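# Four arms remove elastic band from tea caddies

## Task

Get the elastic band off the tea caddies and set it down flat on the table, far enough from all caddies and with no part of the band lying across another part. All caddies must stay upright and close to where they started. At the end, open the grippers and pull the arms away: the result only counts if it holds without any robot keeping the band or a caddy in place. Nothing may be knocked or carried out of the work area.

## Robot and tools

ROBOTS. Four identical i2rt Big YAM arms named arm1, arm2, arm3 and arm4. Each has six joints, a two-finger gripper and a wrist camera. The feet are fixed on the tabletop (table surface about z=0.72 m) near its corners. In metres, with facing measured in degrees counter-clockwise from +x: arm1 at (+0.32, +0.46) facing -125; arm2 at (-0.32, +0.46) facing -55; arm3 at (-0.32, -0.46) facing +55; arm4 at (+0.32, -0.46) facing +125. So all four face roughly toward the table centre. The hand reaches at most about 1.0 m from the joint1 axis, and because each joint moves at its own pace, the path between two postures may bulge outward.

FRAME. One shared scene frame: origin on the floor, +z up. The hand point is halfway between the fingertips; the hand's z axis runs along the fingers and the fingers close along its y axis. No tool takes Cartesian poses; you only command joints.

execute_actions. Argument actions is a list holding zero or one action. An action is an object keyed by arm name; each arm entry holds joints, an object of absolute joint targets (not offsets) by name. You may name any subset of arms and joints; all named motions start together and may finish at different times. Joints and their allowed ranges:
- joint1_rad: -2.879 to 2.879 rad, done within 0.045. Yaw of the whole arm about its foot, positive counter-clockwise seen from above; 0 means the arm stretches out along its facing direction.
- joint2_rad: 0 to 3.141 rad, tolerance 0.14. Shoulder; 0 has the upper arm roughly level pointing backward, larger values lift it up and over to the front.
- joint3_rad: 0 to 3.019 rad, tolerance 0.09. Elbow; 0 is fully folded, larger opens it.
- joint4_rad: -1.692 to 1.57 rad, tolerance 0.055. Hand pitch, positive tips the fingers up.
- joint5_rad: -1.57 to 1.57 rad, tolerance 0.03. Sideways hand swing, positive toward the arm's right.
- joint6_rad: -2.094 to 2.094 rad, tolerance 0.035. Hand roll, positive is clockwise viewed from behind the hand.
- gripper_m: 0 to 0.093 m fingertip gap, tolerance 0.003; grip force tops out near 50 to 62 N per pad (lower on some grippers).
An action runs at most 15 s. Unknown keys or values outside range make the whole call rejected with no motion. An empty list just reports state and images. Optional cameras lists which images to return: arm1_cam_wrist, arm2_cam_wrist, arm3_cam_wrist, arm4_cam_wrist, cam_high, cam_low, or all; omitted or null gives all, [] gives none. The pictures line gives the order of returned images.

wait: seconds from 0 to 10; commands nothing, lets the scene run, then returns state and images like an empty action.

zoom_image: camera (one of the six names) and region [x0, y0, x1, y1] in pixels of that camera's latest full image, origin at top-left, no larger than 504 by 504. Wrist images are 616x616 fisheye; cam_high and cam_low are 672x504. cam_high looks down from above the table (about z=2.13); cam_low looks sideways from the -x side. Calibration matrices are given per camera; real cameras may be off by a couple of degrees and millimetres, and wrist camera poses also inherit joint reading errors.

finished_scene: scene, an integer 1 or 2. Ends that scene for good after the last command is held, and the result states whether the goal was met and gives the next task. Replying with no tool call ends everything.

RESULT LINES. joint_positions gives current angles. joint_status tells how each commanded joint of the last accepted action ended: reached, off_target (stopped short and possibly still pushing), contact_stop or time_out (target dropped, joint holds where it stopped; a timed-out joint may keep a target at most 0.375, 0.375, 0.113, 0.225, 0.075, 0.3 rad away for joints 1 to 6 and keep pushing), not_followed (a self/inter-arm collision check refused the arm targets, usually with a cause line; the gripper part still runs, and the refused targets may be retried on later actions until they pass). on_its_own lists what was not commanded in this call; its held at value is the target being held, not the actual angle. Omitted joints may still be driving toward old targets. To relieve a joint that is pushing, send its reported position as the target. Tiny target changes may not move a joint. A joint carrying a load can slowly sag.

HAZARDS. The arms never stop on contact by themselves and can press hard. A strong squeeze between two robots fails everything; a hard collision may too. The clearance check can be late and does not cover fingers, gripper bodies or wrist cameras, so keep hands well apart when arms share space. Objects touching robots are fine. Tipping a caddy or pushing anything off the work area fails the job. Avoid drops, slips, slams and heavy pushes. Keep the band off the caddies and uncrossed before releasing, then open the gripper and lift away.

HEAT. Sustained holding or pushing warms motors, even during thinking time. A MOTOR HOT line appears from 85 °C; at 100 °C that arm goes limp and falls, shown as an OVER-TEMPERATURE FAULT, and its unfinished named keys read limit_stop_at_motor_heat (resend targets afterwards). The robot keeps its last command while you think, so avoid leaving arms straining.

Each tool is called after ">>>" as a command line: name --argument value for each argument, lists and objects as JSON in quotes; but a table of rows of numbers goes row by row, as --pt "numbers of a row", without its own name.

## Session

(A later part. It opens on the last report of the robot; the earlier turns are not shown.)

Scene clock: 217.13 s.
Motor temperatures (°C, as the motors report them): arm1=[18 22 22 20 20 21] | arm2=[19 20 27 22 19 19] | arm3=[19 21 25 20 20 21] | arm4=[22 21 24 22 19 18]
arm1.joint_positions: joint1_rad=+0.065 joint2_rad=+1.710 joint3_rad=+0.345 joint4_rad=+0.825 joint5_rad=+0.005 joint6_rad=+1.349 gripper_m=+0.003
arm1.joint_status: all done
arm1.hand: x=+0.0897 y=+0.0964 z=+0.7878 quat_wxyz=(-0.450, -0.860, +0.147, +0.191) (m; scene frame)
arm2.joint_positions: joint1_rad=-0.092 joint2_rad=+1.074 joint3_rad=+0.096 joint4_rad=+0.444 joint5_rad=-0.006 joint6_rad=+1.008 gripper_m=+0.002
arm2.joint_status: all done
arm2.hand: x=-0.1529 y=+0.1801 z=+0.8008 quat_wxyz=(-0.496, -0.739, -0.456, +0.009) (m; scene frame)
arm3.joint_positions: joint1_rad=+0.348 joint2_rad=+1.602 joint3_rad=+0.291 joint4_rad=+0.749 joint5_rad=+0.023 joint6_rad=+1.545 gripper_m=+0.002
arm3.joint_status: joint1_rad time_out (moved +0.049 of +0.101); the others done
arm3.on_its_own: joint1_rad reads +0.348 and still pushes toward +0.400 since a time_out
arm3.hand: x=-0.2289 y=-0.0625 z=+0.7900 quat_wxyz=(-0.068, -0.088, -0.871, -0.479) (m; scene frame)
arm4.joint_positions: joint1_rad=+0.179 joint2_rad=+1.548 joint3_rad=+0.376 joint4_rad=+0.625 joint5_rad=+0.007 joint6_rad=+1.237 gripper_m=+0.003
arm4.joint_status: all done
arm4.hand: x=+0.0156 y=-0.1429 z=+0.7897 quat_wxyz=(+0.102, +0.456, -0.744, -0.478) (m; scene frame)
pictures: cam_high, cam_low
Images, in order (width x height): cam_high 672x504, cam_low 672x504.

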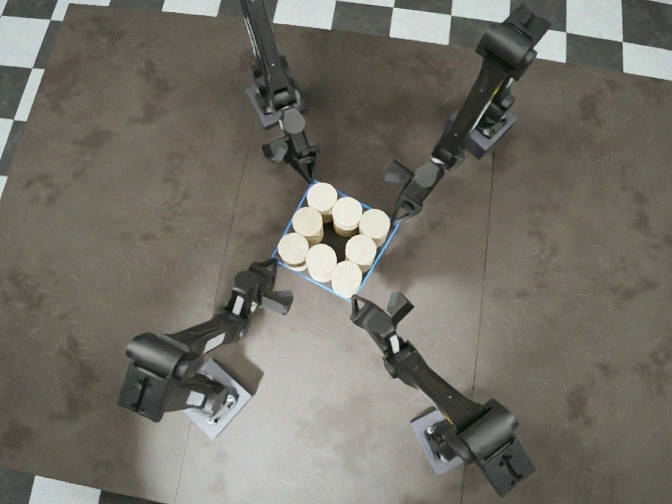

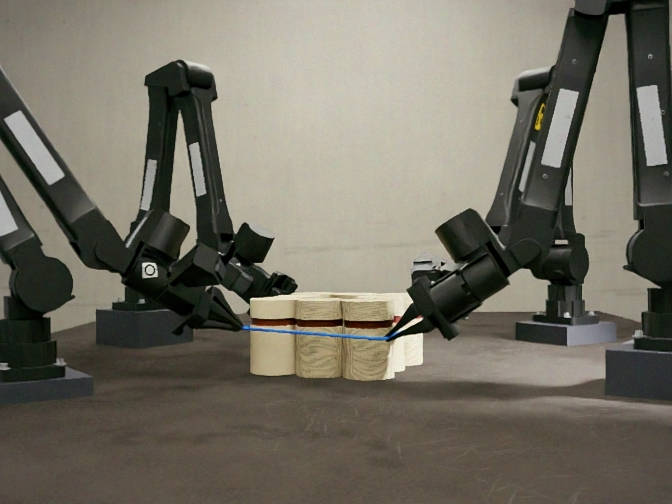

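>>> execute_actions --actions '[{"arm1":{"joints":{"joint1_rad":0.132,"joint3_rad":0.258}},"arm2":{"joints":{"joint1_rad":-0.065,"joint3_rad":0.01}},"arm3":{"joints":{"joint1_rad":0.455,"joint3_rad":0.228}},"arm4":{"joints":{"joint1_rad":0.25,"joint3_rad":0.293}}}]' --cameras '["cam_high","cam_low"]'

>>> zoom_image --camera "cam_high" --region '[242, 150, 422, 330]'

Scene clock: 245.83 s.
Motor temperatures (°C, as the motors report them): arm1=[18 22 22 20 21 21] | arm2=[19 20 26 21 19 19] | arm3=[19 21 25 20 23 21] | arm4=[22 21 24 22 19 18]
arm1.joint_positions: joint1_rad=+0.085 joint2_rad=+1.706 joint3_rad=+0.326 joint4_rad=+0.835 joint5_rad=+0.008 joint6_rad=+1.351 gripper_m=+0.003
arm1.joint_status: joint1_rad time_out (moved +0.021 of +0.067); the others done
arm1.on_its_own: joint1_rad reads +0.085 and still pushes toward +0.132 since a time_out
arm1.hand: x=+0.1007 y=+0.0983 z=+0.7865 quat_wxyz=(-0.450, -0.862, +0.140, +0.186) (m; scene frame)
arm2.joint_positions: joint1_rad=-0.082 joint2_rad=+1.074 joint3_rad=+0.113 joint4_rad=+0.457 joint5_rad=+0.003 joint6_rad=+1.008 gripper_m=+0.002
arm2.joint_status: joint1_rad not_followed (moved +0.011 of +0.027); joint3_rad not_followed (moved +0.017 of -0.086)
arm2.hand: x=-0.1465 y=+0.1734 z=+0.8108 quat_wxyz=(-0.508, -0.731, -0.455, +0.010) (m; scene frame)
arm3.joint_positions: joint1_rad=+0.389 joint2_rad=+1.600 joint3_rad=+0.269 joint4_rad=+0.754 joint5_rad=+0.036 joint6_rad=+1.546 gripper_m=+0.002
arm3.joint_status: joint1_rad time_out (moved +0.041 of +0.107); the others done
arm3.on_its_own: joint1_rad reads +0.389 and still pushes toward +0.455 since a time_out
arm3.hand: x=-0.2449 y=-0.0698 z=+0.7850 quat_wxyz=(-0.062, -0.074, -0.876, -0.473) (m; scene frame)
arm4.joint_positions: joint1_rad=+0.210 joint2_rad=+1.548 joint3_rad=+0.351 joint4_rad=+0.635 joint5_rad=+0.017 joint6_rad=+1.239 gripper_m=+0.003
arm4.joint_status: all done
arm4.hand: x=+0.0143 y=-0.1588 z=+0.7832 quat_wxyz=(+0.105, +0.466, -0.741, -0.471) (m; scene frame)
pictures: cam_high, cam_low
joint command not followed: on one or more control steps a check withheld the commanded joint targets of the arm2 arm, and it was not sent them on those steps. On the call's last step the targets were still withheld.
cause: the commanded joint targets would bring two parts of the arm too close to each other (its shoulder (the part past joint 1) and its forearm (the part past joint 3)); next, command targets that bring no two parts of the arm closer together.
Images, in order (width x height): cam_high 672x504, cam_low 672x504.

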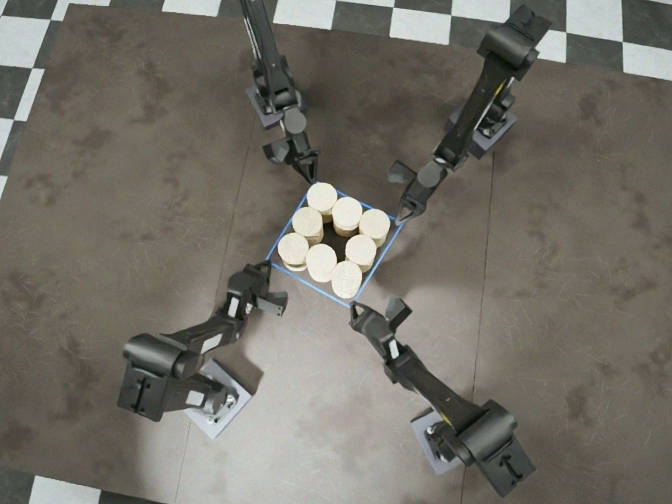

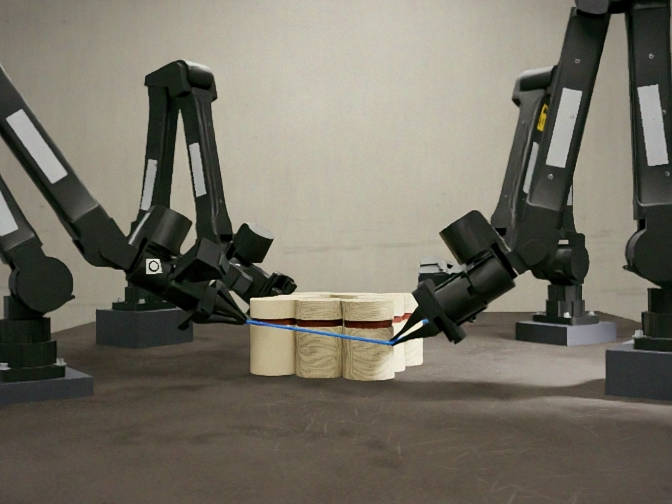

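Region (242, 150, 422, 330) of cam_high's 672x504 image, scaled by 2.800, with more detail than that image has.

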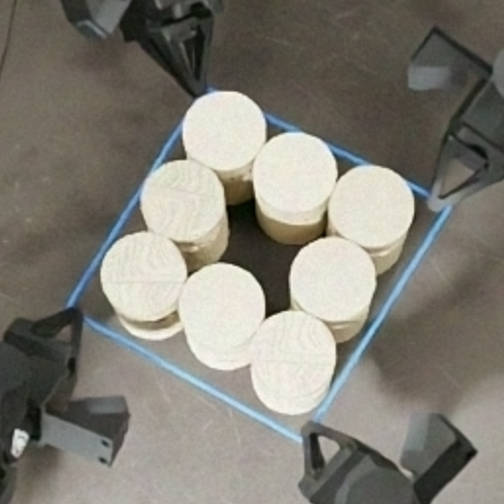

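>>> execute_actions --actions '[{"arm2":{"joints":{"joint1_rad":-0.072,"joint3_rad":0.05,"joint4_rad":0.2}}}]' --cameras '["cam_high"]'

>>> zoom_image --camera "cam_high" --region '[242, 150, 422, 330]'

Scene clock: 256.10 s.
Motor temperatures (°C, as the motors report them): arm1=[18 22 22 20 21 21] | arm2=[19 20 26 22 19 19] | arm3=[19 21 24 20 24 21] | arm4=[22 21 23 22 20 18]
arm1.joint_positions: joint1_rad=+0.085 joint2_rad=+1.706 joint3_rad=+0.326 joint4_rad=+0.835 joint5_rad=+0.014 joint6_rad=+1.352 gripper_m=+0.003
arm1.joint_status: not commanded
arm1.on_its_own: joint1_rad reads +0.085 and still pushes toward +0.132 since a time_out
arm1.hand: x=+0.0999 y=+0.0988 z=+0.7865 quat_wxyz=(-0.449, -0.862, +0.142, +0.188) (m; scene frame)
arm2.joint_positions: joint1_rad=-0.082 joint2_rad=+1.070 joint3_rad=+0.112 joint4_rad=+0.267 joint5_rad=+0.003 joint6_rad=+1.011 gripper_m=+0.002
arm2.joint_status: joint4_rad time_out (moved -0.190 of -0.257); the others done
arm2.on_its_own: joint4_rad reads +0.267 and still pushes toward +0.200 since a time_out
arm2.hand: x=-0.1605 y=+0.1957 z=+0.7732 quat_wxyz=(-0.426, -0.769, -0.476, +0.009) (m; scene frame)
arm3.joint_positions: joint1_rad=+0.389 joint2_rad=+1.600 joint3_rad=+0.269 joint4_rad=+0.754 joint5_rad=+0.036 joint6_rad=+1.546 gripper_m=+0.002
arm3.joint_status: not commanded
arm3.on_its_own: joint1_rad reads +0.389 and still pushes toward +0.455 since a time_out
arm3.hand: x=-0.2449 y=-0.0698 z=+0.7850 quat_wxyz=(-0.062, -0.074, -0.876, -0.473) (m; scene frame)
arm4.joint_positions: joint1_rad=+0.210 joint2_rad=+1.548 joint3_rad=+0.351 joint4_rad=+0.635 joint5_rad=+0.017 joint6_rad=+1.239 gripper_m=+0.003
arm4.joint_status: not commanded
arm4.hand: x=+0.0143 y=-0.1588 z=+0.7832 quat_wxyz=(+0.105, +0.466, -0.741, -0.471) (m; scene frame)
pictures: cam_high
Images, in order (width x height): cam_high 672x504.

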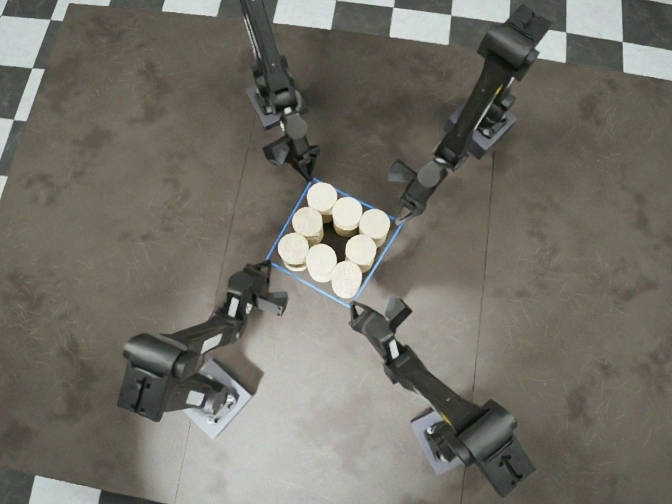

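Region (242, 150, 422, 330) of cam_high's 672x504 image, scaled by 2.800, with more detail than that image has.

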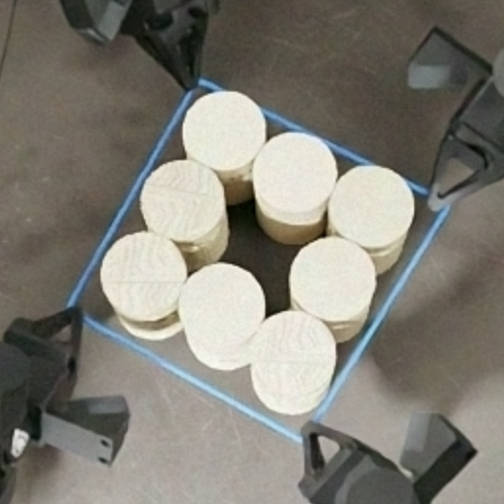

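>>> execute_actions --actions '[{"arm1":{"joints":{"joint2_rad":1.285,"joint3_rad":0.30,"joint4_rad":0.32}},"arm2":{"joints":{"joint2_rad":0.675,"joint3_rad":0.245,"joint4_rad":-0.40}},"arm3":{"joints":{"joint2_rad":1.145,"joint3_rad":0.285,"joint4_rad":0.25}},"arm4":{"joints":{"joint2_rad":1.183,"joint3_rad":0.375,"joint4_rad":0.167}}}]' --cameras '["cam_high","cam_low"]'

Scene clock: 270.47 s.
Motor temperatures (°C, as the motors report them): arm1=[18 22 22 20 22 21] | arm2=[19 20 26 22 19 19] | arm3=[19 21 24 20 26 21] | arm4=[22 21 23 22 20 18]
arm1.joint_positions: joint1_rad=+0.085 joint2_rad=+1.279 joint3_rad=+0.349 joint4_rad=+0.366 joint5_rad=+0.014 joint6_rad=+1.354 gripper_m=+0.003
arm1.joint_status: all done
arm1.on_its_own: joint1_rad reads +0.085 and still pushes toward +0.132 since a time_out
arm1.hand: x=+0.1043 y=+0.1054 z=+0.8679 quat_wxyz=(-0.442, -0.866, +0.144, +0.185) (m; scene frame)
arm2.joint_positions: joint1_rad=-0.082 joint2_rad=+0.668 joint3_rad=+0.270 joint4_rad=-0.323 joint5_rad=+0.000 joint6_rad=+1.012 gripper_m=+0.002
arm2.joint_status: joint4_rad time_out (moved -0.590 of -0.667); the others done
arm2.on_its_own: joint4_rad reads -0.323 and still pushes toward -0.400 since a time_out
arm2.hand: x=-0.1621 y=+0.2009 z=+0.8554 quat_wxyz=(-0.413, -0.774, -0.480, +0.007) (m; scene frame)
arm3.joint_positions: joint1_rad=+0.389 joint2_rad=+1.150 joint3_rad=+0.308 joint4_rad=+0.292 joint5_rad=+0.038 joint6_rad=+1.546 gripper_m=+0.002
arm3.joint_status: all done
arm3.on_its_own: joint1_rad reads +0.389 and still pushes toward +0.455 since a time_out
arm3.hand: x=-0.2457 y=-0.0742 z=+0.8737 quat_wxyz=(-0.064, -0.074, -0.869, -0.485) (m; scene frame)
arm4.joint_positions: joint1_rad=+0.210 joint2_rad=+1.183 joint3_rad=+0.406 joint4_rad=+0.222 joint5_rad=+0.020 joint6_rad=+1.240 gripper_m=+0.003
arm4.joint_status: all done
arm4.hand: x=+0.0191 y=-0.1627 z=+0.8680 quat_wxyz=(+0.104, +0.465, -0.741, -0.473) (m; scene frame)
pictures: cam_high, cam_low
Images, in order (width x height): cam_high 672x504, cam_low 672x504.

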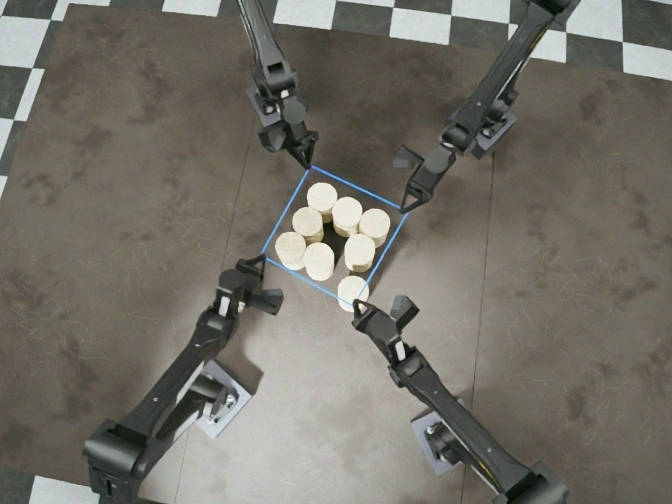

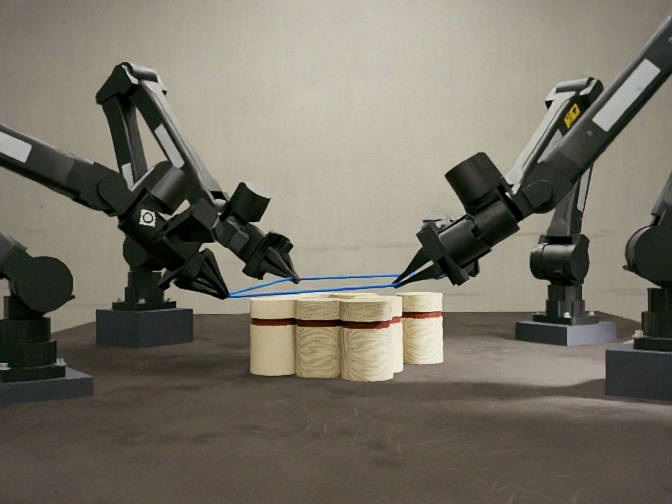

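>>> execute_actions --actions '[{"arm1":{"joints":{"joint1_rad":0.12,"joint2_rad":1.15,"joint3_rad":0.45,"joint4_rad":0.1}},"arm2":{"joints":{"joint2_rad":0.72,"joint3_rad":0.45,"joint4_rad":-0.36}},"arm3":{"joints":{"joint1_rad":0.28,"joint3_rad":0.45,"joint4_rad":0.12}},"arm4":{"joints":{"joint1_rad":0.12,"joint2_rad":1.08,"joint3_rad":0.50,"joint4_rad":0.0}}}]' --cameras '[]'

>>> execute_actions --actions '[{"arm1":{"joints":{"joint1_rad":0.204,"joint2_rad":1.09,"joint3_rad":0.54,"joint4_rad":-0.275,"joint6_rad":1.75}},"arm2":{"joints":{"joint1_rad":0.03,"joint2_rad":1.19,"joint3_rad":0.79,"joint4_rad":-0.40,"joint6_rad":1.45}},"arm3":{"joints":{"joint1_rad":-0.10,"joint2_rad":1.265,"joint3_rad":0.72,"joint4_rad":-0.275,"joint5_rad":0,"joint6_rad":1.6}},"arm4":{"joints":{"joint1_rad":-0.17,"joint2_rad":1.025,"joint3_rad":0.61,"joint4_rad":-0.41,"joint5_rad":0}}}]' --cameras '["cam_high","cam_low"]'

Scene clock: 297.23 s.
Motor temperatures (°C, as the motors report them): arm1=[18 22 22 20 22 21] | arm2=[19 20 28 22 19 19] | arm3=[19 20 26 20 28 21] | arm4=[22 20 24 22 21 18]
arm1.joint_positions: joint1_rad=+0.085 joint2_rad=+1.144 joint3_rad=+0.456 joint4_rad=+0.126 joint5_rad=+0.007 joint6_rad=+1.355 gripper_m=+0.003
arm1.joint_status: all done
arm1.hand: x=+0.0973 y=+0.0908 z=+0.9222 quat_wxyz=(-0.444, -0.866, +0.142, +0.182) (m; scene frame)
arm2.joint_positions: joint1_rad=-0.076 joint2_rad=+0.716 joint3_rad=+0.430 joint4_rad=-0.331 joint5_rad=-0.010 joint6_rad=+1.012 gripper_m=+0.002
arm2.joint_status: all done
arm2.hand: x=-0.1352 y=+0.1656 z=+0.9273 quat_wxyz=(-0.459, -0.753, -0.472, +0.002) (m; scene frame)
arm3.joint_positions: joint1_rad=+0.257 joint2_rad=+1.150 joint3_rad=+0.451 joint4_rad=+0.148 joint5_rad=+0.016 joint6_rad=+1.546 gripper_m=+0.002
arm3.joint_status: all done
arm3.hand: x=-0.1873 y=-0.0501 z=+0.9126 quat_wxyz=(-0.087, -0.126, -0.863, -0.481) (m; scene frame)
arm4.joint_positions: joint1_rad=+0.115 joint2_rad=+1.081 joint3_rad=+0.501 joint4_rad=+0.034 joint5_rad=+0.002 joint6_rad=+1.240 gripper_m=+0.003
arm4.joint_status: all done
arm4.hand: x=+0.0394 y=-0.1293 z=+0.9179 quat_wxyz=(+0.090, +0.432, -0.758, -0.480) (m; scene frame)
pictures: none
No camera images: the call's "cameras" was empty. Leave "cameras" out to get every camera's image.

Scene clock: 298.67 s.
Motor temperatures (°C, as the motors report them): arm1=[18 22 22 20 22 21] | arm2=[19 20 29 22 19 19] | arm3=[19 21 26 20 28 21] | arm4=[22 20 25 22 20 18]
arm1.joint_positions: joint1_rad=+0.196 joint2_rad=+1.089 joint3_rad=+0.520 joint4_rad=-0.260 joint5_rad=-0.012 joint6_rad=+1.742 gripper_m=+0.003
arm1.joint_status: all done
arm1.hand: x=+0.1572 y=+0.0998 z=+0.9028 quat_wxyz=(-0.356, -0.893, +0.274, +0.043) (m; scene frame)
arm2.joint_positions: joint1_rad=+0.032 joint2_rad=+1.196 joint3_rad=+0.740 joint4_rad=-0.387 joint5_rad=-0.009 joint6_rad=+1.432 gripper_m=+0.002
arm2.joint_status: all done
arm2.hand: x=-0.0404 y=+0.1036 z=+0.9027 quat_wxyz=(-0.344, -0.860, -0.366, -0.091) (m; scene frame)
arm3.joint_positions: joint1_rad=-0.099 joint2_rad=+1.251 joint3_rad=+0.692 joint4_rad=-0.255 joint5_rad=+0.001 joint6_rad=+1.591 gripper_m=+0.002
arm3.joint_status: all done
arm3.hand: x=-0.0372 y=-0.0975 z=+0.9130 quat_wxyz=(-0.116, -0.311, -0.876, -0.351) (m; scene frame)
arm4.joint_positions: joint1_rad=-0.172 joint2_rad=+1.027 joint3_rad=+0.582 joint4_rad=-0.390 joint5_rad=-0.001 joint6_rad=+1.240 gripper_m=+0.003
arm4.joint_status: all done
arm4.hand: x=+0.1598 y=-0.0998 z=+0.9019 quat_wxyz=(+0.015, +0.342, -0.869, -0.358) (m; scene frame)
pictures: cam_high, cam_low
Images, in order (width x height): cam_high 672x504, cam_low 672x504.

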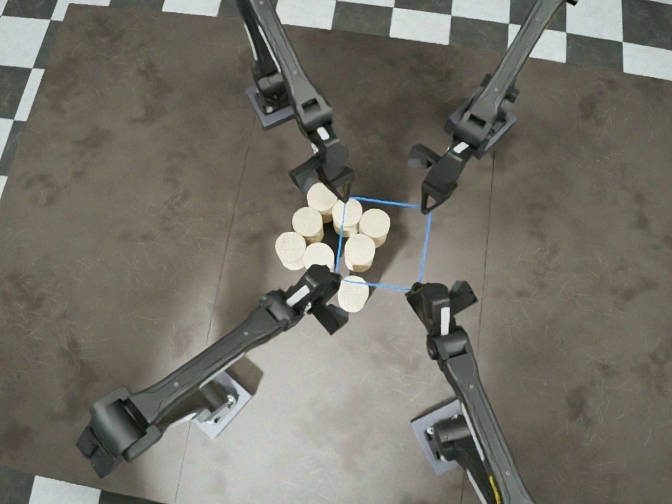

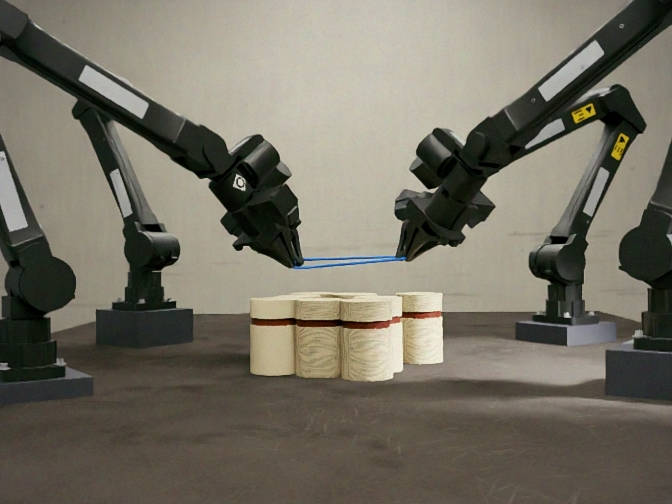

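>>> execute_actions --actions '[{"arm1":{"joints":{"joint1_rad":0.625,"joint2_rad":1.083,"joint3_rad":0.515,"joint4_rad":-0.445,"joint6_rad":2.0}},"arm2":{"joints":{"joint1_rad":0.255,"joint2_rad":1.57,"joint3_rad":1.18,"joint4_rad":-0.56,"joint6_rad":1.65}},"arm3":{"joints":{"joint1_rad":-0.325,"joint2_rad":1.64,"joint3_rad":1.12,"joint4_rad":-0.47,"joint6_rad":1.47}},"arm4":{"joints":{"joint1_rad":-0.583,"joint3_rad":0.60,"joint4_rad":-0.575,"joint6_rad":0.95}}}]' --cameras '["cam_high"]'

Scene clock: 310.80 s.
Motor temperatures (°C, as the motors report them): arm1=[18 22 24 20 21 21] | arm2=[19 21 32 22 19 19] | arm3=[19 21 29 20 25 21] | arm4=[22 20 27 22 20 18]
arm1.joint_positions: joint1_rad=+0.621 joint2_rad=+1.089 joint3_rad=+0.520 joint4_rad=-0.428 joint5_rad=-0.013 joint6_rad=+1.994 gripper_m=+0.003
arm1.joint_status: all done
arm1.hand: x=+0.3199 y=+0.0975 z=+0.8775 quat_wxyz=(-0.271, -0.939, +0.202, -0.064) (m; scene frame)
arm2.joint_positions: joint1_rad=+0.253 joint2_rad=+1.571 joint3_rad=+1.123 joint4_rad=-0.548 joint5_rad=-0.004 joint6_rad=+1.633 gripper_m=+0.002
arm2.joint_status: all done
arm2.hand: x=+0.1190 y=+0.0993 z=+0.8829 quat_wxyz=(-0.253, -0.879, -0.383, -0.126) (m; scene frame)
arm3.joint_positions: joint1_rad=-0.319 joint2_rad=+1.620 joint3_rad=+1.082 joint4_rad=-0.451 joint5_rad=-0.002 joint6_rad=+1.479 gripper_m=+0.002
arm3.joint_status: all done
arm3.hand: x=+0.1209 y=-0.0964 z=+0.8872 quat_wxyz=(-0.133, -0.368, -0.884, -0.254) (m; scene frame)
arm4.joint_positions: joint1_rad=-0.579 joint2_rad=+1.027 joint3_rad=+0.582 joint4_rad=-0.552 joint5_rad=+0.000 joint6_rad=+0.959 gripper_m=+0.003
arm4.joint_status: all done
arm4.hand: x=+0.3162 y=-0.0977 z=+0.8782 quat_wxyz=(-0.085, +0.294, -0.913, -0.269) (m; scene frame)
pictures: cam_high
Images, in order (width x height): cam_high 672x504.

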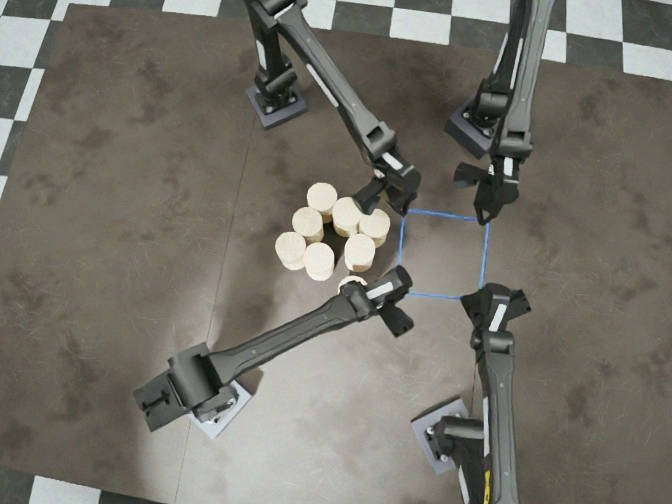

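>>> execute_actions --actions '[{"arm1":{"joints":{"joint1_rad":0.885,"joint2_rad":1.35,"joint3_rad":0.465,"joint4_rad":-0.15,"joint6_rad":2.09}},"arm2":{"joints":{"joint1_rad":0.355,"joint2_rad":1.84,"joint3_rad":1.39,"joint4_rad":-0.5,"joint6_rad":1.745}},"arm3":{"joints":{"joint1_rad":-0.422,"joint2_rad":1.92,"joint3_rad":1.37,"joint4_rad":-0.43,"joint6_rad":1.40}},"arm4":{"joints":{"joint1_rad":-0.845,"joint2_rad":1.24,"joint3_rad":0.49,"joint4_rad":-0.3,"joint6_rad":0.80}}}]' --cameras '[]'

>>> execute_actions --actions '[{"arm1":{"joints":{"joint2_rad":1.605,"joint4_rad":0.05}},"arm2":{"joints":{"joint2_rad":1.99,"joint4_rad":-0.43}},"arm3":{"joints":{"joint2_rad":2.075,"joint4_rad":-0.35}},"arm4":{"joints":{"joint2_rad":1.478,"joint4_rad":-0.105}}}]' --cameras '["cam_high","cam_low"]'

Scene clock: 321.03 s.
Motor temperatures (°C, as the motors report them): arm1=[18 22 24 20 21 21] | arm2=[19 21 34 22 19 19] | arm3=[19 21 31 20 24 21] | arm4=[22 20 28 22 20 18]
arm1.joint_positions: joint1_rad=+0.880 joint2_rad=+1.343 joint3_rad=+0.479 joint4_rad=-0.149 joint5_rad=-0.013 joint6_rad=+2.085 gripper_m=+0.003
arm1.joint_status: all done
arm1.hand: x=+0.4177 y=+0.0917 z=+0.8082 quat_wxyz=(-0.248, -0.955, +0.123, -0.109) (m; scene frame)
arm2.joint_positions: joint1_rad=+0.360 joint2_rad=+1.851 joint3_rad=+1.347 joint4_rad=-0.505 joint5_rad=-0.005 joint6_rad=+1.727 gripper_m=+0.002
arm2.joint_status: all done
arm2.hand: x=+0.2291 y=+0.0986 z=+0.8271 quat_wxyz=(-0.232, -0.879, -0.390, -0.147) (m; scene frame)
arm3.joint_positions: joint1_rad=-0.425 joint2_rad=+1.906 joint3_rad=+1.336 joint4_rad=-0.438 joint5_rad=-0.002 joint6_rad=+1.410 gripper_m=+0.002
arm3.joint_status: all done
arm3.hand: x=+0.2335 y=-0.0944 z=+0.8347 quat_wxyz=(-0.149, -0.385, -0.880, -0.234) (m; scene frame)
arm4.joint_positions: joint1_rad=-0.841 joint2_rad=+1.245 joint3_rad=+0.499 joint4_rad=-0.301 joint5_rad=-0.001 joint6_rad=+0.807 gripper_m=+0.003
arm4.joint_status: all done
arm4.hand: x=+0.4118 y=-0.1030 z=+0.7987 quat_wxyz=(-0.126, +0.245, -0.934, -0.225) (m; scene frame)
pictures: none
No camera images: the call's "cameras" was empty. Leave "cameras" out to get every camera's image.

Scene clock: 322.30 s.
Motor temperatures (°C, as the motors report them): arm1=[18 22 23 20 21 21] | arm2=[19 21 34 22 19 19] | arm3=[19 21 31 20 24 21] | arm4=[22 20 27 22 20 18]
arm1.joint_positions: joint1_rad=+0.880 joint2_rad=+1.599 joint3_rad=+0.471 joint4_rad=+0.047 joint5_rad=-0.013 joint6_rad=+2.085 gripper_m=+0.003
arm1.joint_status: all done
arm1.hand: x=+0.4173 y=+0.0937 z=+0.7372 quat_wxyz=(-0.217, -0.963, +0.124, -0.096) (m; scene frame)
arm2.joint_positions: joint1_rad=+0.360 joint2_rad=+2.004 joint3_rad=+1.352 joint4_rad=-0.442 joint5_rad=-0.006 joint6_rad=+1.728 gripper_m=+0.002
arm2.joint_status: all done
arm2.hand: x=+0.2300 y=+0.0971 z=+0.7397 quat_wxyz=(-0.198, -0.889, -0.393, -0.125) (m; scene frame)
arm3.joint_positions: joint1_rad=-0.425 joint2_rad=+2.070 joint3_rad=+1.350 joint4_rad=-0.362 joint5_rad=-0.002 joint6_rad=+1.408 gripper_m=+0.002
arm3.joint_status: all done
arm3.hand: x=+0.2351 y=-0.0934 z=+0.7443 quat_wxyz=(-0.130, -0.389, -0.889, -0.204) (m; scene frame)
arm4.joint_positions: joint1_rad=-0.841 joint2_rad=+1.483 joint3_rad=+0.494 joint4_rad=-0.114 joint5_rad=-0.001 joint6_rad=+0.807 gripper_m=+0.003
arm4.joint_status: all done
arm4.hand: x=+0.4142 y=-0.0946 z=+0.7351 quat_wxyz=(-0.113, +0.247, -0.941, -0.202) (m; scene frame)
pictures: cam_high, cam_low
Images, in order (width x height): cam_high 672x504, cam_low 672x504.

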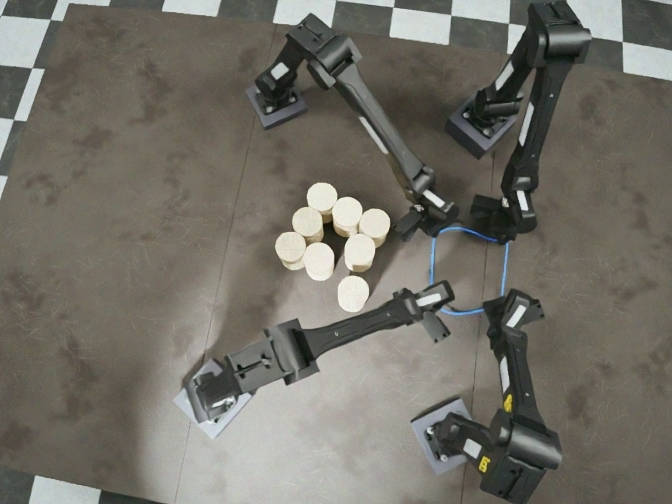

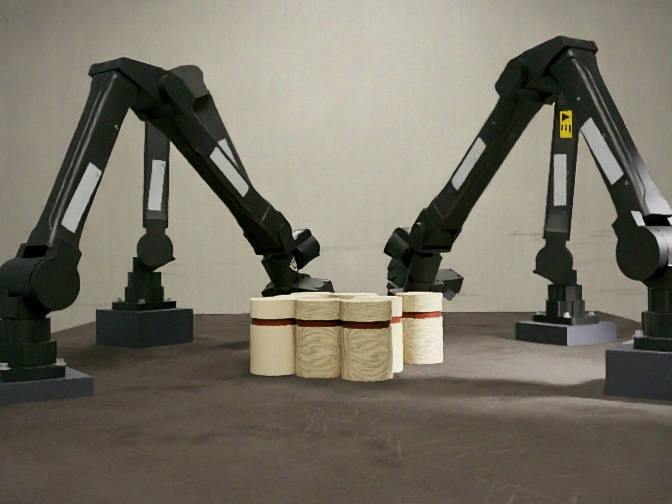

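Slack. Release, lift as before.

>>> execute_actions --actions '[{"arm1":{"joints":{"gripper_m":0.022}},"arm2":{"joints":{"gripper_m":0.022}},"arm3":{"joints":{"gripper_m":0.022}},"arm4":{"joints":{"gripper_m":0.022}}}]' --cameras '[]'

>>> execute_actions --actions '[{"arm1":{"joints":{"joint2_rad":1.42,"joint1_rad":0.93}},"arm2":{"joints":{"joint2_rad":1.80,"joint3_rad":1.27}},"arm3":{"joints":{"joint2_rad":1.86,"joint3_rad":1.27}},"arm4":{"joints":{"joint2_rad":1.31}}}]' --cameras '["cam_high","arm1_cam_wrist","arm3_cam_wrist"]'

Scene clock: 328.27 s.
Motor temperatures (°C, as the motors report them): arm1=[18 22 23 20 21 21] | arm2=[19 22 34 22 19 19] | arm3=[19 22 31 20 24 21] | arm4=[22 20 26 22 20 18]
arm1.joint_positions: joint1_rad=+0.880 joint2_rad=+1.599 joint3_rad=+0.468 joint4_rad=+0.047 joint5_rad=-0.013 joint6_rad=+2.085 gripper_m=+0.022
arm1.joint_status: all done
arm1.hand: x=+0.4169 y=+0.0952 z=+0.7365 quat_wxyz=(-0.216, -0.964, +0.124, -0.096) (m; scene frame)
arm2.joint_positions: joint1_rad=+0.360 joint2_rad=+2.004 joint3_rad=+1.352 joint4_rad=-0.442 joint5_rad=-0.006 joint6_rad=+1.728 gripper_m=+0.022
arm2.joint_status: all done
arm2.hand: x=+0.2300 y=+0.0971 z=+0.7397 quat_wxyz=(-0.198, -0.889, -0.393, -0.125) (m; scene frame)
arm3.joint_positions: joint1_rad=-0.425 joint2_rad=+2.070 joint3_rad=+1.350 joint4_rad=-0.362 joint5_rad=-0.002 joint6_rad=+1.408 gripper_m=+0.022
arm3.joint_status: all done
arm3.hand: x=+0.2351 y=-0.0934 z=+0.7443 quat_wxyz=(-0.130, -0.389, -0.889, -0.204) (m; scene frame)
arm4.joint_positions: joint1_rad=-0.841 joint2_rad=+1.483 joint3_rad=+0.492 joint4_rad=-0.114 joint5_rad=-0.001 joint6_rad=+0.807 gripper_m=+0.022
arm4.joint_status: all done
arm4.hand: x=+0.4139 y=-0.0958 z=+0.7344 quat_wxyz=(-0.113, +0.247, -0.941, -0.201) (m; scene frame)
pictures: none
No camera images: the call's "cameras" was empty. Leave "cameras" out to get every camera's image.

Scene clock: 329.67 s.
Motor temperatures (°C, as the motors report them): arm1=[18 22 23 20 21 21] | arm2=[19 22 33 22 19 19] | arm3=[19 22 31 20 24 21] | arm4=[22 20 26 22 20 18]
arm1.joint_positions: joint1_rad=+0.927 joint2_rad=+1.411 joint3_rad=+0.463 joint4_rad=+0.047 joint5_rad=-0.013 joint6_rad=+2.085 gripper_m=+0.022
arm1.joint_status: all done
arm1.hand: x=+0.4414 y=+0.0746 z=+0.8040 quat_wxyz=(-0.294, -0.941, +0.099, -0.135) (m; scene frame)
arm2.joint_positions: joint1_rad=+0.360 joint2_rad=+1.787 joint3_rad=+1.274 joint4_rad=-0.440 joint5_rad=-0.006 joint6_rad=+1.729 gripper_m=+0.022
arm2.joint_status: all done
arm2.hand: x=+0.2189 y=+0.1056 z=+0.8424 quat_wxyz=(-0.255, -0.872, -0.386, -0.162) (m; scene frame)
arm3.joint_positions: joint1_rad=-0.425 joint2_rad=+1.840 joint3_rad=+1.255 joint4_rad=-0.360 joint5_rad=-0.002 joint6_rad=+1.408 gripper_m=+0.022
arm3.joint_status: all done
arm3.hand: x=+0.2228 y=-0.1018 z=+0.8500 quat_wxyz=(-0.166, -0.381, -0.872, -0.259) (m; scene frame)
arm4.joint_positions: joint1_rad=-0.841 joint2_rad=+1.303 joint3_rad=+0.487 joint4_rad=-0.114 joint5_rad=-0.001 joint6_rad=+0.807 gripper_m=+0.022
arm4.joint_status: all done
arm4.hand: x=+0.4186 y=-0.0766 z=+0.7981 quat_wxyz=(-0.154, +0.241, -0.918, -0.274) (m; scene frame)
pictures: arm1_cam_wrist, arm3_cam_wrist, cam_high
camera_calibration (this result's frames):
arm1_cam_wrist: T_world_to_cam=[[0.270133, 0.798112, -0.538558, 0.25549], [0.643898, 0.266117, 0.717341, -0.879008], [0.715838, -0.540554, -0.442015, 0.201338], [0, 0, 0, 1]] pos_world=[0.352849, 0.138844, 0.857139]
arm3_cam_wrist: T_world_to_cam=[[-0.581405, -0.571564, -0.579036, 0.567862], [-0.813448, 0.422752, 0.399478, -0.11037], [0.0164612, 0.703274, -0.710728, 0.79593], [0, 0, 0, 1]] pos_world=[0.227276, -0.188529, 0.938593]
Images, in order (width x height): arm1_cam_wrist 616x616, arm3_cam_wrist 616x616, cam_high 672x504.

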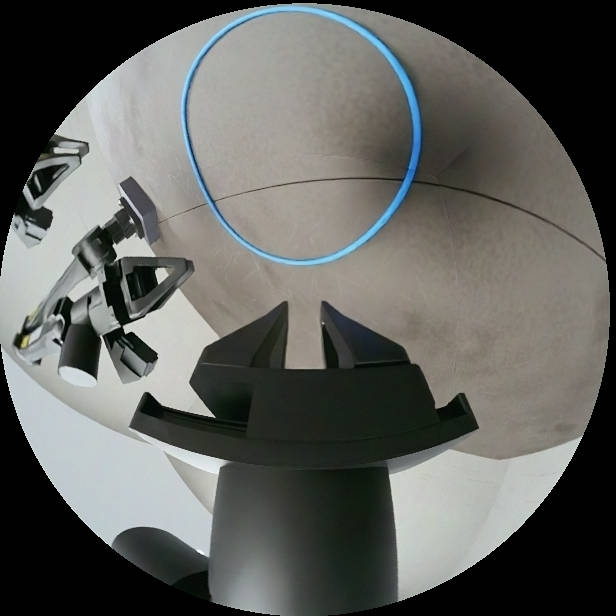

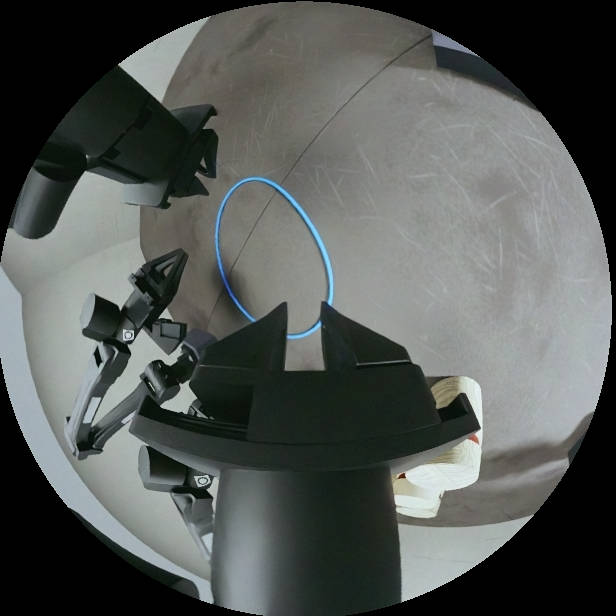

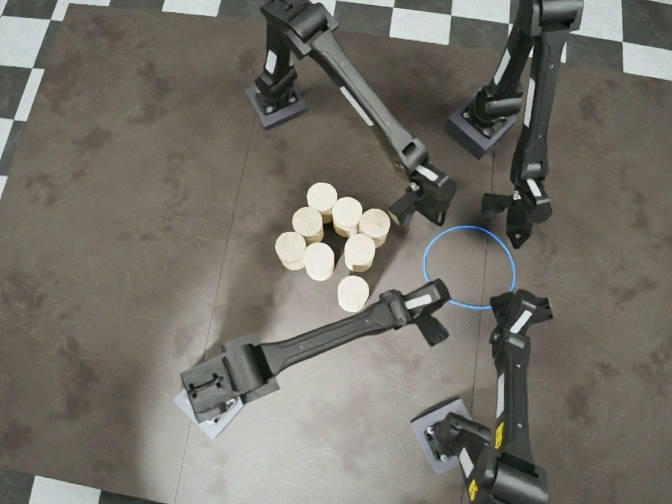

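>>> execute_actions --actions '[{"arm1":{"joints":{"joint2_rad":1.0,"joint3_rad":0.6,"joint4_rad":-0.6}},"arm2":{"joints":{"joint2_rad":0.9,"joint3_rad":0.8,"joint4_rad":-1.0}},"arm3":{"joints":{"joint2_rad":1.2,"joint3_rad":0.9,"joint4_rad":-0.8}},"arm4":{"joints":{"joint2_rad":1.0}}}]' --cameras '["cam_high"]'

Scene clock: 351.60 s.
Motor temperatures (°C, as the motors report them): arm1=[18 22 23 20 21 21] | arm2=[19 22 31 22 19 19] | arm3=[19 23 31 20 23 21] | arm4=[22 20 26 22 19 18]
arm1.joint_positions: joint1_rad=+0.927 joint2_rad=+0.995 joint3_rad=+0.586 joint4_rad=-0.592 joint5_rad=-0.013 joint6_rad=+2.085 gripper_m=+0.022
arm1.joint_status: all done
arm1.hand: x=+0.4270 y=+0.1198 z=+0.9185 quat_wxyz=(-0.250, -0.956, +0.101, -0.116) (m; scene frame)
arm2.joint_positions: joint1_rad=+0.360 joint2_rad=+0.897 joint3_rad=+0.811 joint4_rad=-0.990 joint5_rad=-0.006 joint6_rad=+1.729 gripper_m=+0.022
arm2.joint_status: all done
arm2.hand: x=-0.0377 y=+0.2766 z=+0.9653 quat_wxyz=(-0.205, -0.887, -0.392, -0.130) (m; scene frame)
arm3.joint_positions: joint1_rad=-0.425 joint2_rad=+1.190 joint3_rad=+0.900 joint4_rad=-0.786 joint5_rad=-0.002 joint6_rad=+1.408 gripper_m=+0.022
arm3.joint_status: all done
arm3.hand: x=+0.0365 y=-0.2250 z=+0.9649 quat_wxyz=(-0.132, -0.388, -0.888, -0.206) (m; scene frame)
arm4.joint_positions: joint1_rad=-0.841 joint2_rad=+0.993 joint3_rad=+0.487 joint4_rad=-0.114 joint5_rad=-0.001 joint6_rad=+0.807 gripper_m=+0.022
arm4.joint_status: all done
arm4.hand: x=+0.4208 y=-0.0663 z=+0.9165 quat_wxyz=(-0.223, +0.226, -0.860, -0.399) (m; scene frame)
pictures: cam_high
Images, in order (width x height): cam_high 672x504.

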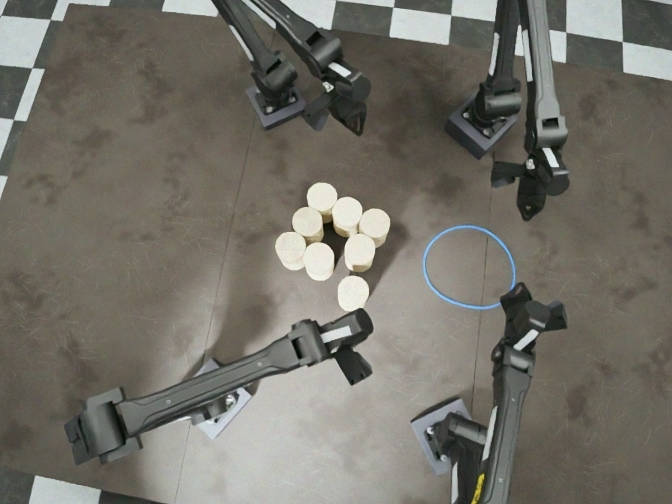

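>>> execute_actions --actions '[{"arm3":{"joints":{"joint1_rad":0.7,"joint2_rad":0.8,"joint3_rad":0.6}},"arm4":{"joints":{"joint1_rad":-0.4,"joint3_rad":0.181,"joint4_rad":0.5,"joint6_rad":0,"gripper_m":0.04}}}]' --cameras '[]'

>>> execute_actions --actions '[{"arm4":{"joints":{"joint1_rad":0.169,"joint2_rad":1.2,"joint4_rad":0.6}}}]' --cameras '["cam_high"]'

Scene clock: 365.97 s.
Motor temperatures (°C, as the motors report them): arm1=[18 22 24 20 21 21] | arm2=[19 21 31 22 19 19] | arm3=[19 22 31 20 22 21] | arm4=[22 20 27 22 19 18]
arm1.joint_positions: joint1_rad=+0.927 joint2_rad=+0.995 joint3_rad=+0.586 joint4_rad=-0.592 joint5_rad=-0.013 joint6_rad=+2.085 gripper_m=+0.022
arm1.joint_status: not commanded
arm1.hand: x=+0.4270 y=+0.1198 z=+0.9185 quat_wxyz=(-0.250, -0.956, +0.101, -0.116) (m; scene frame)
arm2.joint_positions: joint1_rad=+0.360 joint2_rad=+0.897 joint3_rad=+0.811 joint4_rad=-0.990 joint5_rad=-0.006 joint6_rad=+1.729 gripper_m=+0.022
arm2.joint_status: not commanded
arm2.hand: x=-0.0377 y=+0.2766 z=+0.9653 quat_wxyz=(-0.205, -0.887, -0.392, -0.130) (m; scene frame)
arm3.joint_positions: joint1_rad=+0.693 joint2_rad=+0.801 joint3_rad=+0.602 joint4_rad=-0.790 joint5_rad=-0.001 joint6_rad=+1.408 gripper_m=+0.022
arm3.joint_status: all done
arm3.hand: x=-0.3610 y=-0.1463 z=+0.9520 quat_wxyz=(-0.004, +0.141, -0.948, -0.287) (m; scene frame)
arm4.joint_positions: joint1_rad=-0.405 joint2_rad=+0.998 joint3_rad=+0.174 joint4_rad=+0.476 joint5_rad=+0.000 joint6_rad=+0.010 gripper_m=+0.040
arm4.joint_status: all done
arm4.hand: x=+0.2529 y=-0.1017 z=+0.8805 quat_wxyz=(-0.364, +0.629, -0.526, -0.442) (m; scene frame)
pictures: none
No camera images: the call's "cameras" was empty. Leave "cameras" out to get every camera's image.

Scene clock: 367.17 s.
Motor temperatures (°C, as the motors report them): arm1=[18 22 24 20 21 21] | arm2=[19 21 31 22 19 19] | arm3=[19 22 31 20 22 21] | arm4=[22 20 27 22 19 18]
arm1.joint_positions: joint1_rad=+0.927 joint2_rad=+0.995 joint3_rad=+0.586 joint4_rad=-0.592 joint5_rad=-0.013 joint6_rad=+2.085 gripper_m=+0.022
arm1.joint_status: not commanded
arm1.hand: x=+0.4270 y=+0.1198 z=+0.9185 quat_wxyz=(-0.250, -0.956, +0.101, -0.116) (m; scene frame)
arm2.joint_positions: joint1_rad=+0.360 joint2_rad=+0.897 joint3_rad=+0.811 joint4_rad=-0.990 joint5_rad=-0.006 joint6_rad=+1.729 gripper_m=+0.022
arm2.joint_status: not commanded
arm2.hand: x=-0.0377 y=+0.2766 z=+0.9653 quat_wxyz=(-0.205, -0.887, -0.392, -0.130) (m; scene frame)
arm3.joint_positions: joint1_rad=+0.693 joint2_rad=+0.801 joint3_rad=+0.602 joint4_rad=-0.790 joint5_rad=-0.001 joint6_rad=+1.408 gripper_m=+0.022
arm3.joint_status: not commanded
arm3.hand: x=-0.3610 y=-0.1463 z=+0.9520 quat_wxyz=(-0.004, +0.141, -0.948, -0.287) (m; scene frame)
arm4.joint_positions: joint1_rad=+0.165 joint2_rad=+1.203 joint3_rad=+0.174 joint4_rad=+0.576 joint5_rad=+0.000 joint6_rad=+0.009 gripper_m=+0.040
arm4.joint_status: all done
arm4.hand: x=+0.0686 y=-0.1922 z=+0.8323 quat_wxyz=(-0.208, +0.778, -0.340, -0.486) (m; scene frame)
pictures: cam_high
Images, in order (width x height): cam_high 672x504.

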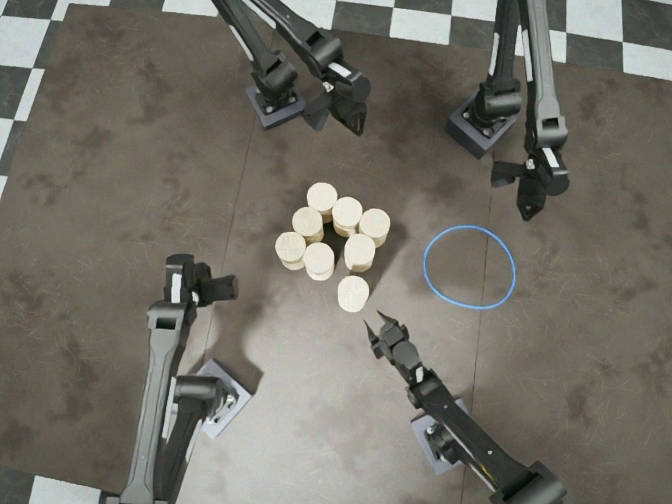

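>>> execute_actions --actions '[{"arm4":{"joints":{"joint2_rad":1.45,"joint4_rad":0.9}}}]' --cameras '[]'

>>> execute_actions --actions '[{"arm4":{"joints":{"joint2_rad":1.677,"joint4_rad":1.015}}}]' --cameras '[]'

>>> execute_actions --actions '[{"arm4":{"joints":{"joint2_rad":1.72,"joint3_rad":0.33,"joint4_rad":0.93}}}]' --cameras '["cam_high","cam_low"]'

Scene clock: 374.57 s.
Motor temperatures (°C, as the motors report them): arm1=[18 22 25 20 21 21] | arm2=[19 21 31 22 19 19] | arm3=[19 21 31 20 22 21] | arm4=[22 20 26 22 19 18]
arm1.joint_positions: joint1_rad=+0.927 joint2_rad=+0.995 joint3_rad=+0.586 joint4_rad=-0.592 joint5_rad=-0.013 joint6_rad=+2.085 gripper_m=+0.022
arm1.joint_status: not commanded
arm1.hand: x=+0.4270 y=+0.1198 z=+0.9185 quat_wxyz=(-0.250, -0.956, +0.101, -0.116) (m; scene frame)
arm2.joint_positions: joint1_rad=+0.360 joint2_rad=+0.897 joint3_rad=+0.811 joint4_rad=-0.990 joint5_rad=-0.006 joint6_rad=+1.729 gripper_m=+0.022
arm2.joint_status: not commanded
arm2.hand: x=-0.0377 y=+0.2766 z=+0.9653 quat_wxyz=(-0.205, -0.887, -0.392, -0.130) (m; scene frame)
arm3.joint_positions: joint1_rad=+0.693 joint2_rad=+0.801 joint3_rad=+0.602 joint4_rad=-0.790 joint5_rad=-0.001 joint6_rad=+1.408 gripper_m=+0.022
arm3.joint_status: not commanded
arm3.hand: x=-0.3610 y=-0.1463 z=+0.9520 quat_wxyz=(-0.004, +0.141, -0.948, -0.287) (m; scene frame)
arm4.joint_positions: joint1_rad=+0.165 joint2_rad=+1.451 joint3_rad=+0.174 joint4_rad=+0.876 joint5_rad=+0.000 joint6_rad=+0.009 gripper_m=+0.040
arm4.joint_status: all done
arm4.hand: x=+0.0592 y=-0.1822 z=+0.8118 quat_wxyz=(-0.216, +0.765, -0.334, -0.506) (m; scene frame)
pictures: none
No camera images: the call's "cameras" was empty. Leave "cameras" out to get every camera's image.

Scene clock: 375.57 s.
Motor temperatures (°C, as the motors report them): arm1=[18 22 25 20 21 21] | arm2=[19 21 31 21 19 19] | arm3=[19 21 31 20 22 21] | arm4=[22 20 26 22 19 18]
arm1.joint_positions: joint1_rad=+0.927 joint2_rad=+0.995 joint3_rad=+0.586 joint4_rad=-0.592 joint5_rad=-0.013 joint6_rad=+2.085 gripper_m=+0.022
arm1.joint_status: not commanded
arm1.hand: x=+0.4270 y=+0.1198 z=+0.9185 quat_wxyz=(-0.250, -0.956, +0.101, -0.116) (m; scene frame)
arm2.joint_positions: joint1_rad=+0.360 joint2_rad=+0.897 joint3_rad=+0.811 joint4_rad=-0.990 joint5_rad=-0.006 joint6_rad=+1.729 gripper_m=+0.022
arm2.joint_status: not commanded
arm2.hand: x=-0.0377 y=+0.2766 z=+0.9653 quat_wxyz=(-0.205, -0.887, -0.392, -0.130) (m; scene frame)
arm3.joint_positions: joint1_rad=+0.693 joint2_rad=+0.801 joint3_rad=+0.602 joint4_rad=-0.790 joint5_rad=-0.001 joint6_rad=+1.408 gripper_m=+0.022
arm3.joint_status: not commanded
arm3.hand: x=-0.3610 y=-0.1463 z=+0.9520 quat_wxyz=(-0.004, +0.141, -0.948, -0.287) (m; scene frame)
arm4.joint_positions: joint1_rad=+0.165 joint2_rad=+1.680 joint3_rad=+0.174 joint4_rad=+0.991 joint5_rad=+0.000 joint6_rad=+0.009 gripper_m=+0.040
arm4.joint_status: all done
arm4.hand: x=+0.0672 y=-0.1907 z=+0.7564 quat_wxyz=(-0.198, +0.792, -0.346, -0.462) (m; scene frame)
pictures: none
No camera images: the call's "cameras" was empty. Leave "cameras" out to get every camera's image.

Scene clock: 376.47 s.
Motor temperatures (°C, as the motors report them): arm1=[18 22 25 20 21 21] | arm2=[19 21 31 21 19 19] | arm3=[19 21 31 20 22 21] | arm4=[22 20 26 22 19 18]
arm1.joint_positions: joint1_rad=+0.927 joint2_rad=+0.995 joint3_rad=+0.586 joint4_rad=-0.592 joint5_rad=-0.013 joint6_rad=+2.085 gripper_m=+0.022
arm1.joint_status: not commanded
arm1.hand: x=+0.4270 y=+0.1198 z=+0.9185 quat_wxyz=(-0.250, -0.956, +0.101, -0.116) (m; scene frame)
arm2.joint_positions: joint1_rad=+0.360 joint2_rad=+0.897 joint3_rad=+0.811 joint4_rad=-0.990 joint5_rad=-0.006 joint6_rad=+1.729 gripper_m=+0.022
arm2.joint_status: not commanded
arm2.hand: x=-0.0377 y=+0.2766 z=+0.9653 quat_wxyz=(-0.205, -0.887, -0.392, -0.130) (m; scene frame)
arm3.joint_positions: joint1_rad=+0.693 joint2_rad=+0.801 joint3_rad=+0.602 joint4_rad=-0.790 joint5_rad=-0.001 joint6_rad=+1.408 gripper_m=+0.022
arm3.joint_status: not commanded
arm3.hand: x=-0.3610 y=-0.1463 z=+0.9520 quat_wxyz=(-0.004, +0.141, -0.948, -0.287) (m; scene frame)
arm4.joint_positions: joint1_rad=+0.165 joint2_rad=+1.719 joint3_rad=+0.322 joint4_rad=+0.940 joint5_rad=-0.001 joint6_rad=+0.008 gripper_m=+0.040
arm4.joint_status: all done
arm4.hand: x=+0.0245 y=-0.1456 z=+0.7688 quat_wxyz=(-0.207, +0.779, -0.340, -0.484) (m; scene frame)
pictures: cam_high, cam_low
Images, in order (width x height): cam_high 672x504, cam_low 672x504.

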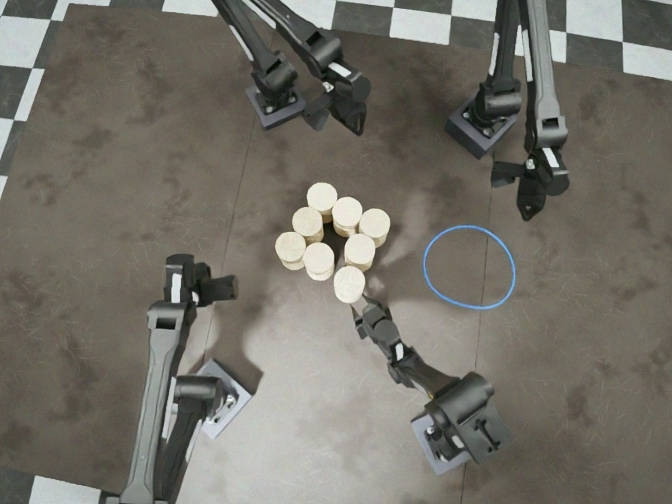

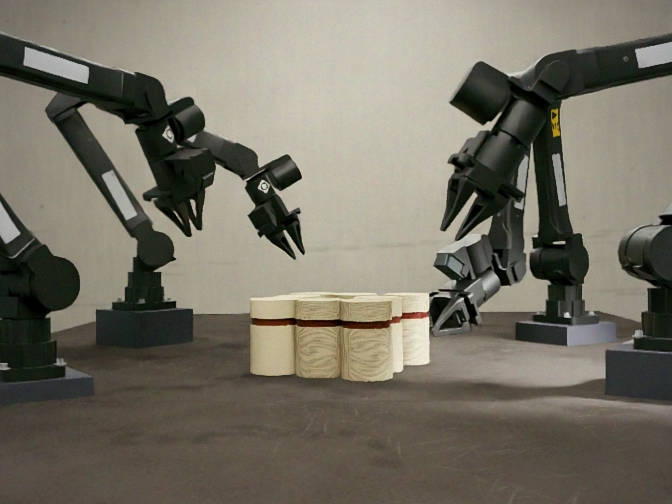

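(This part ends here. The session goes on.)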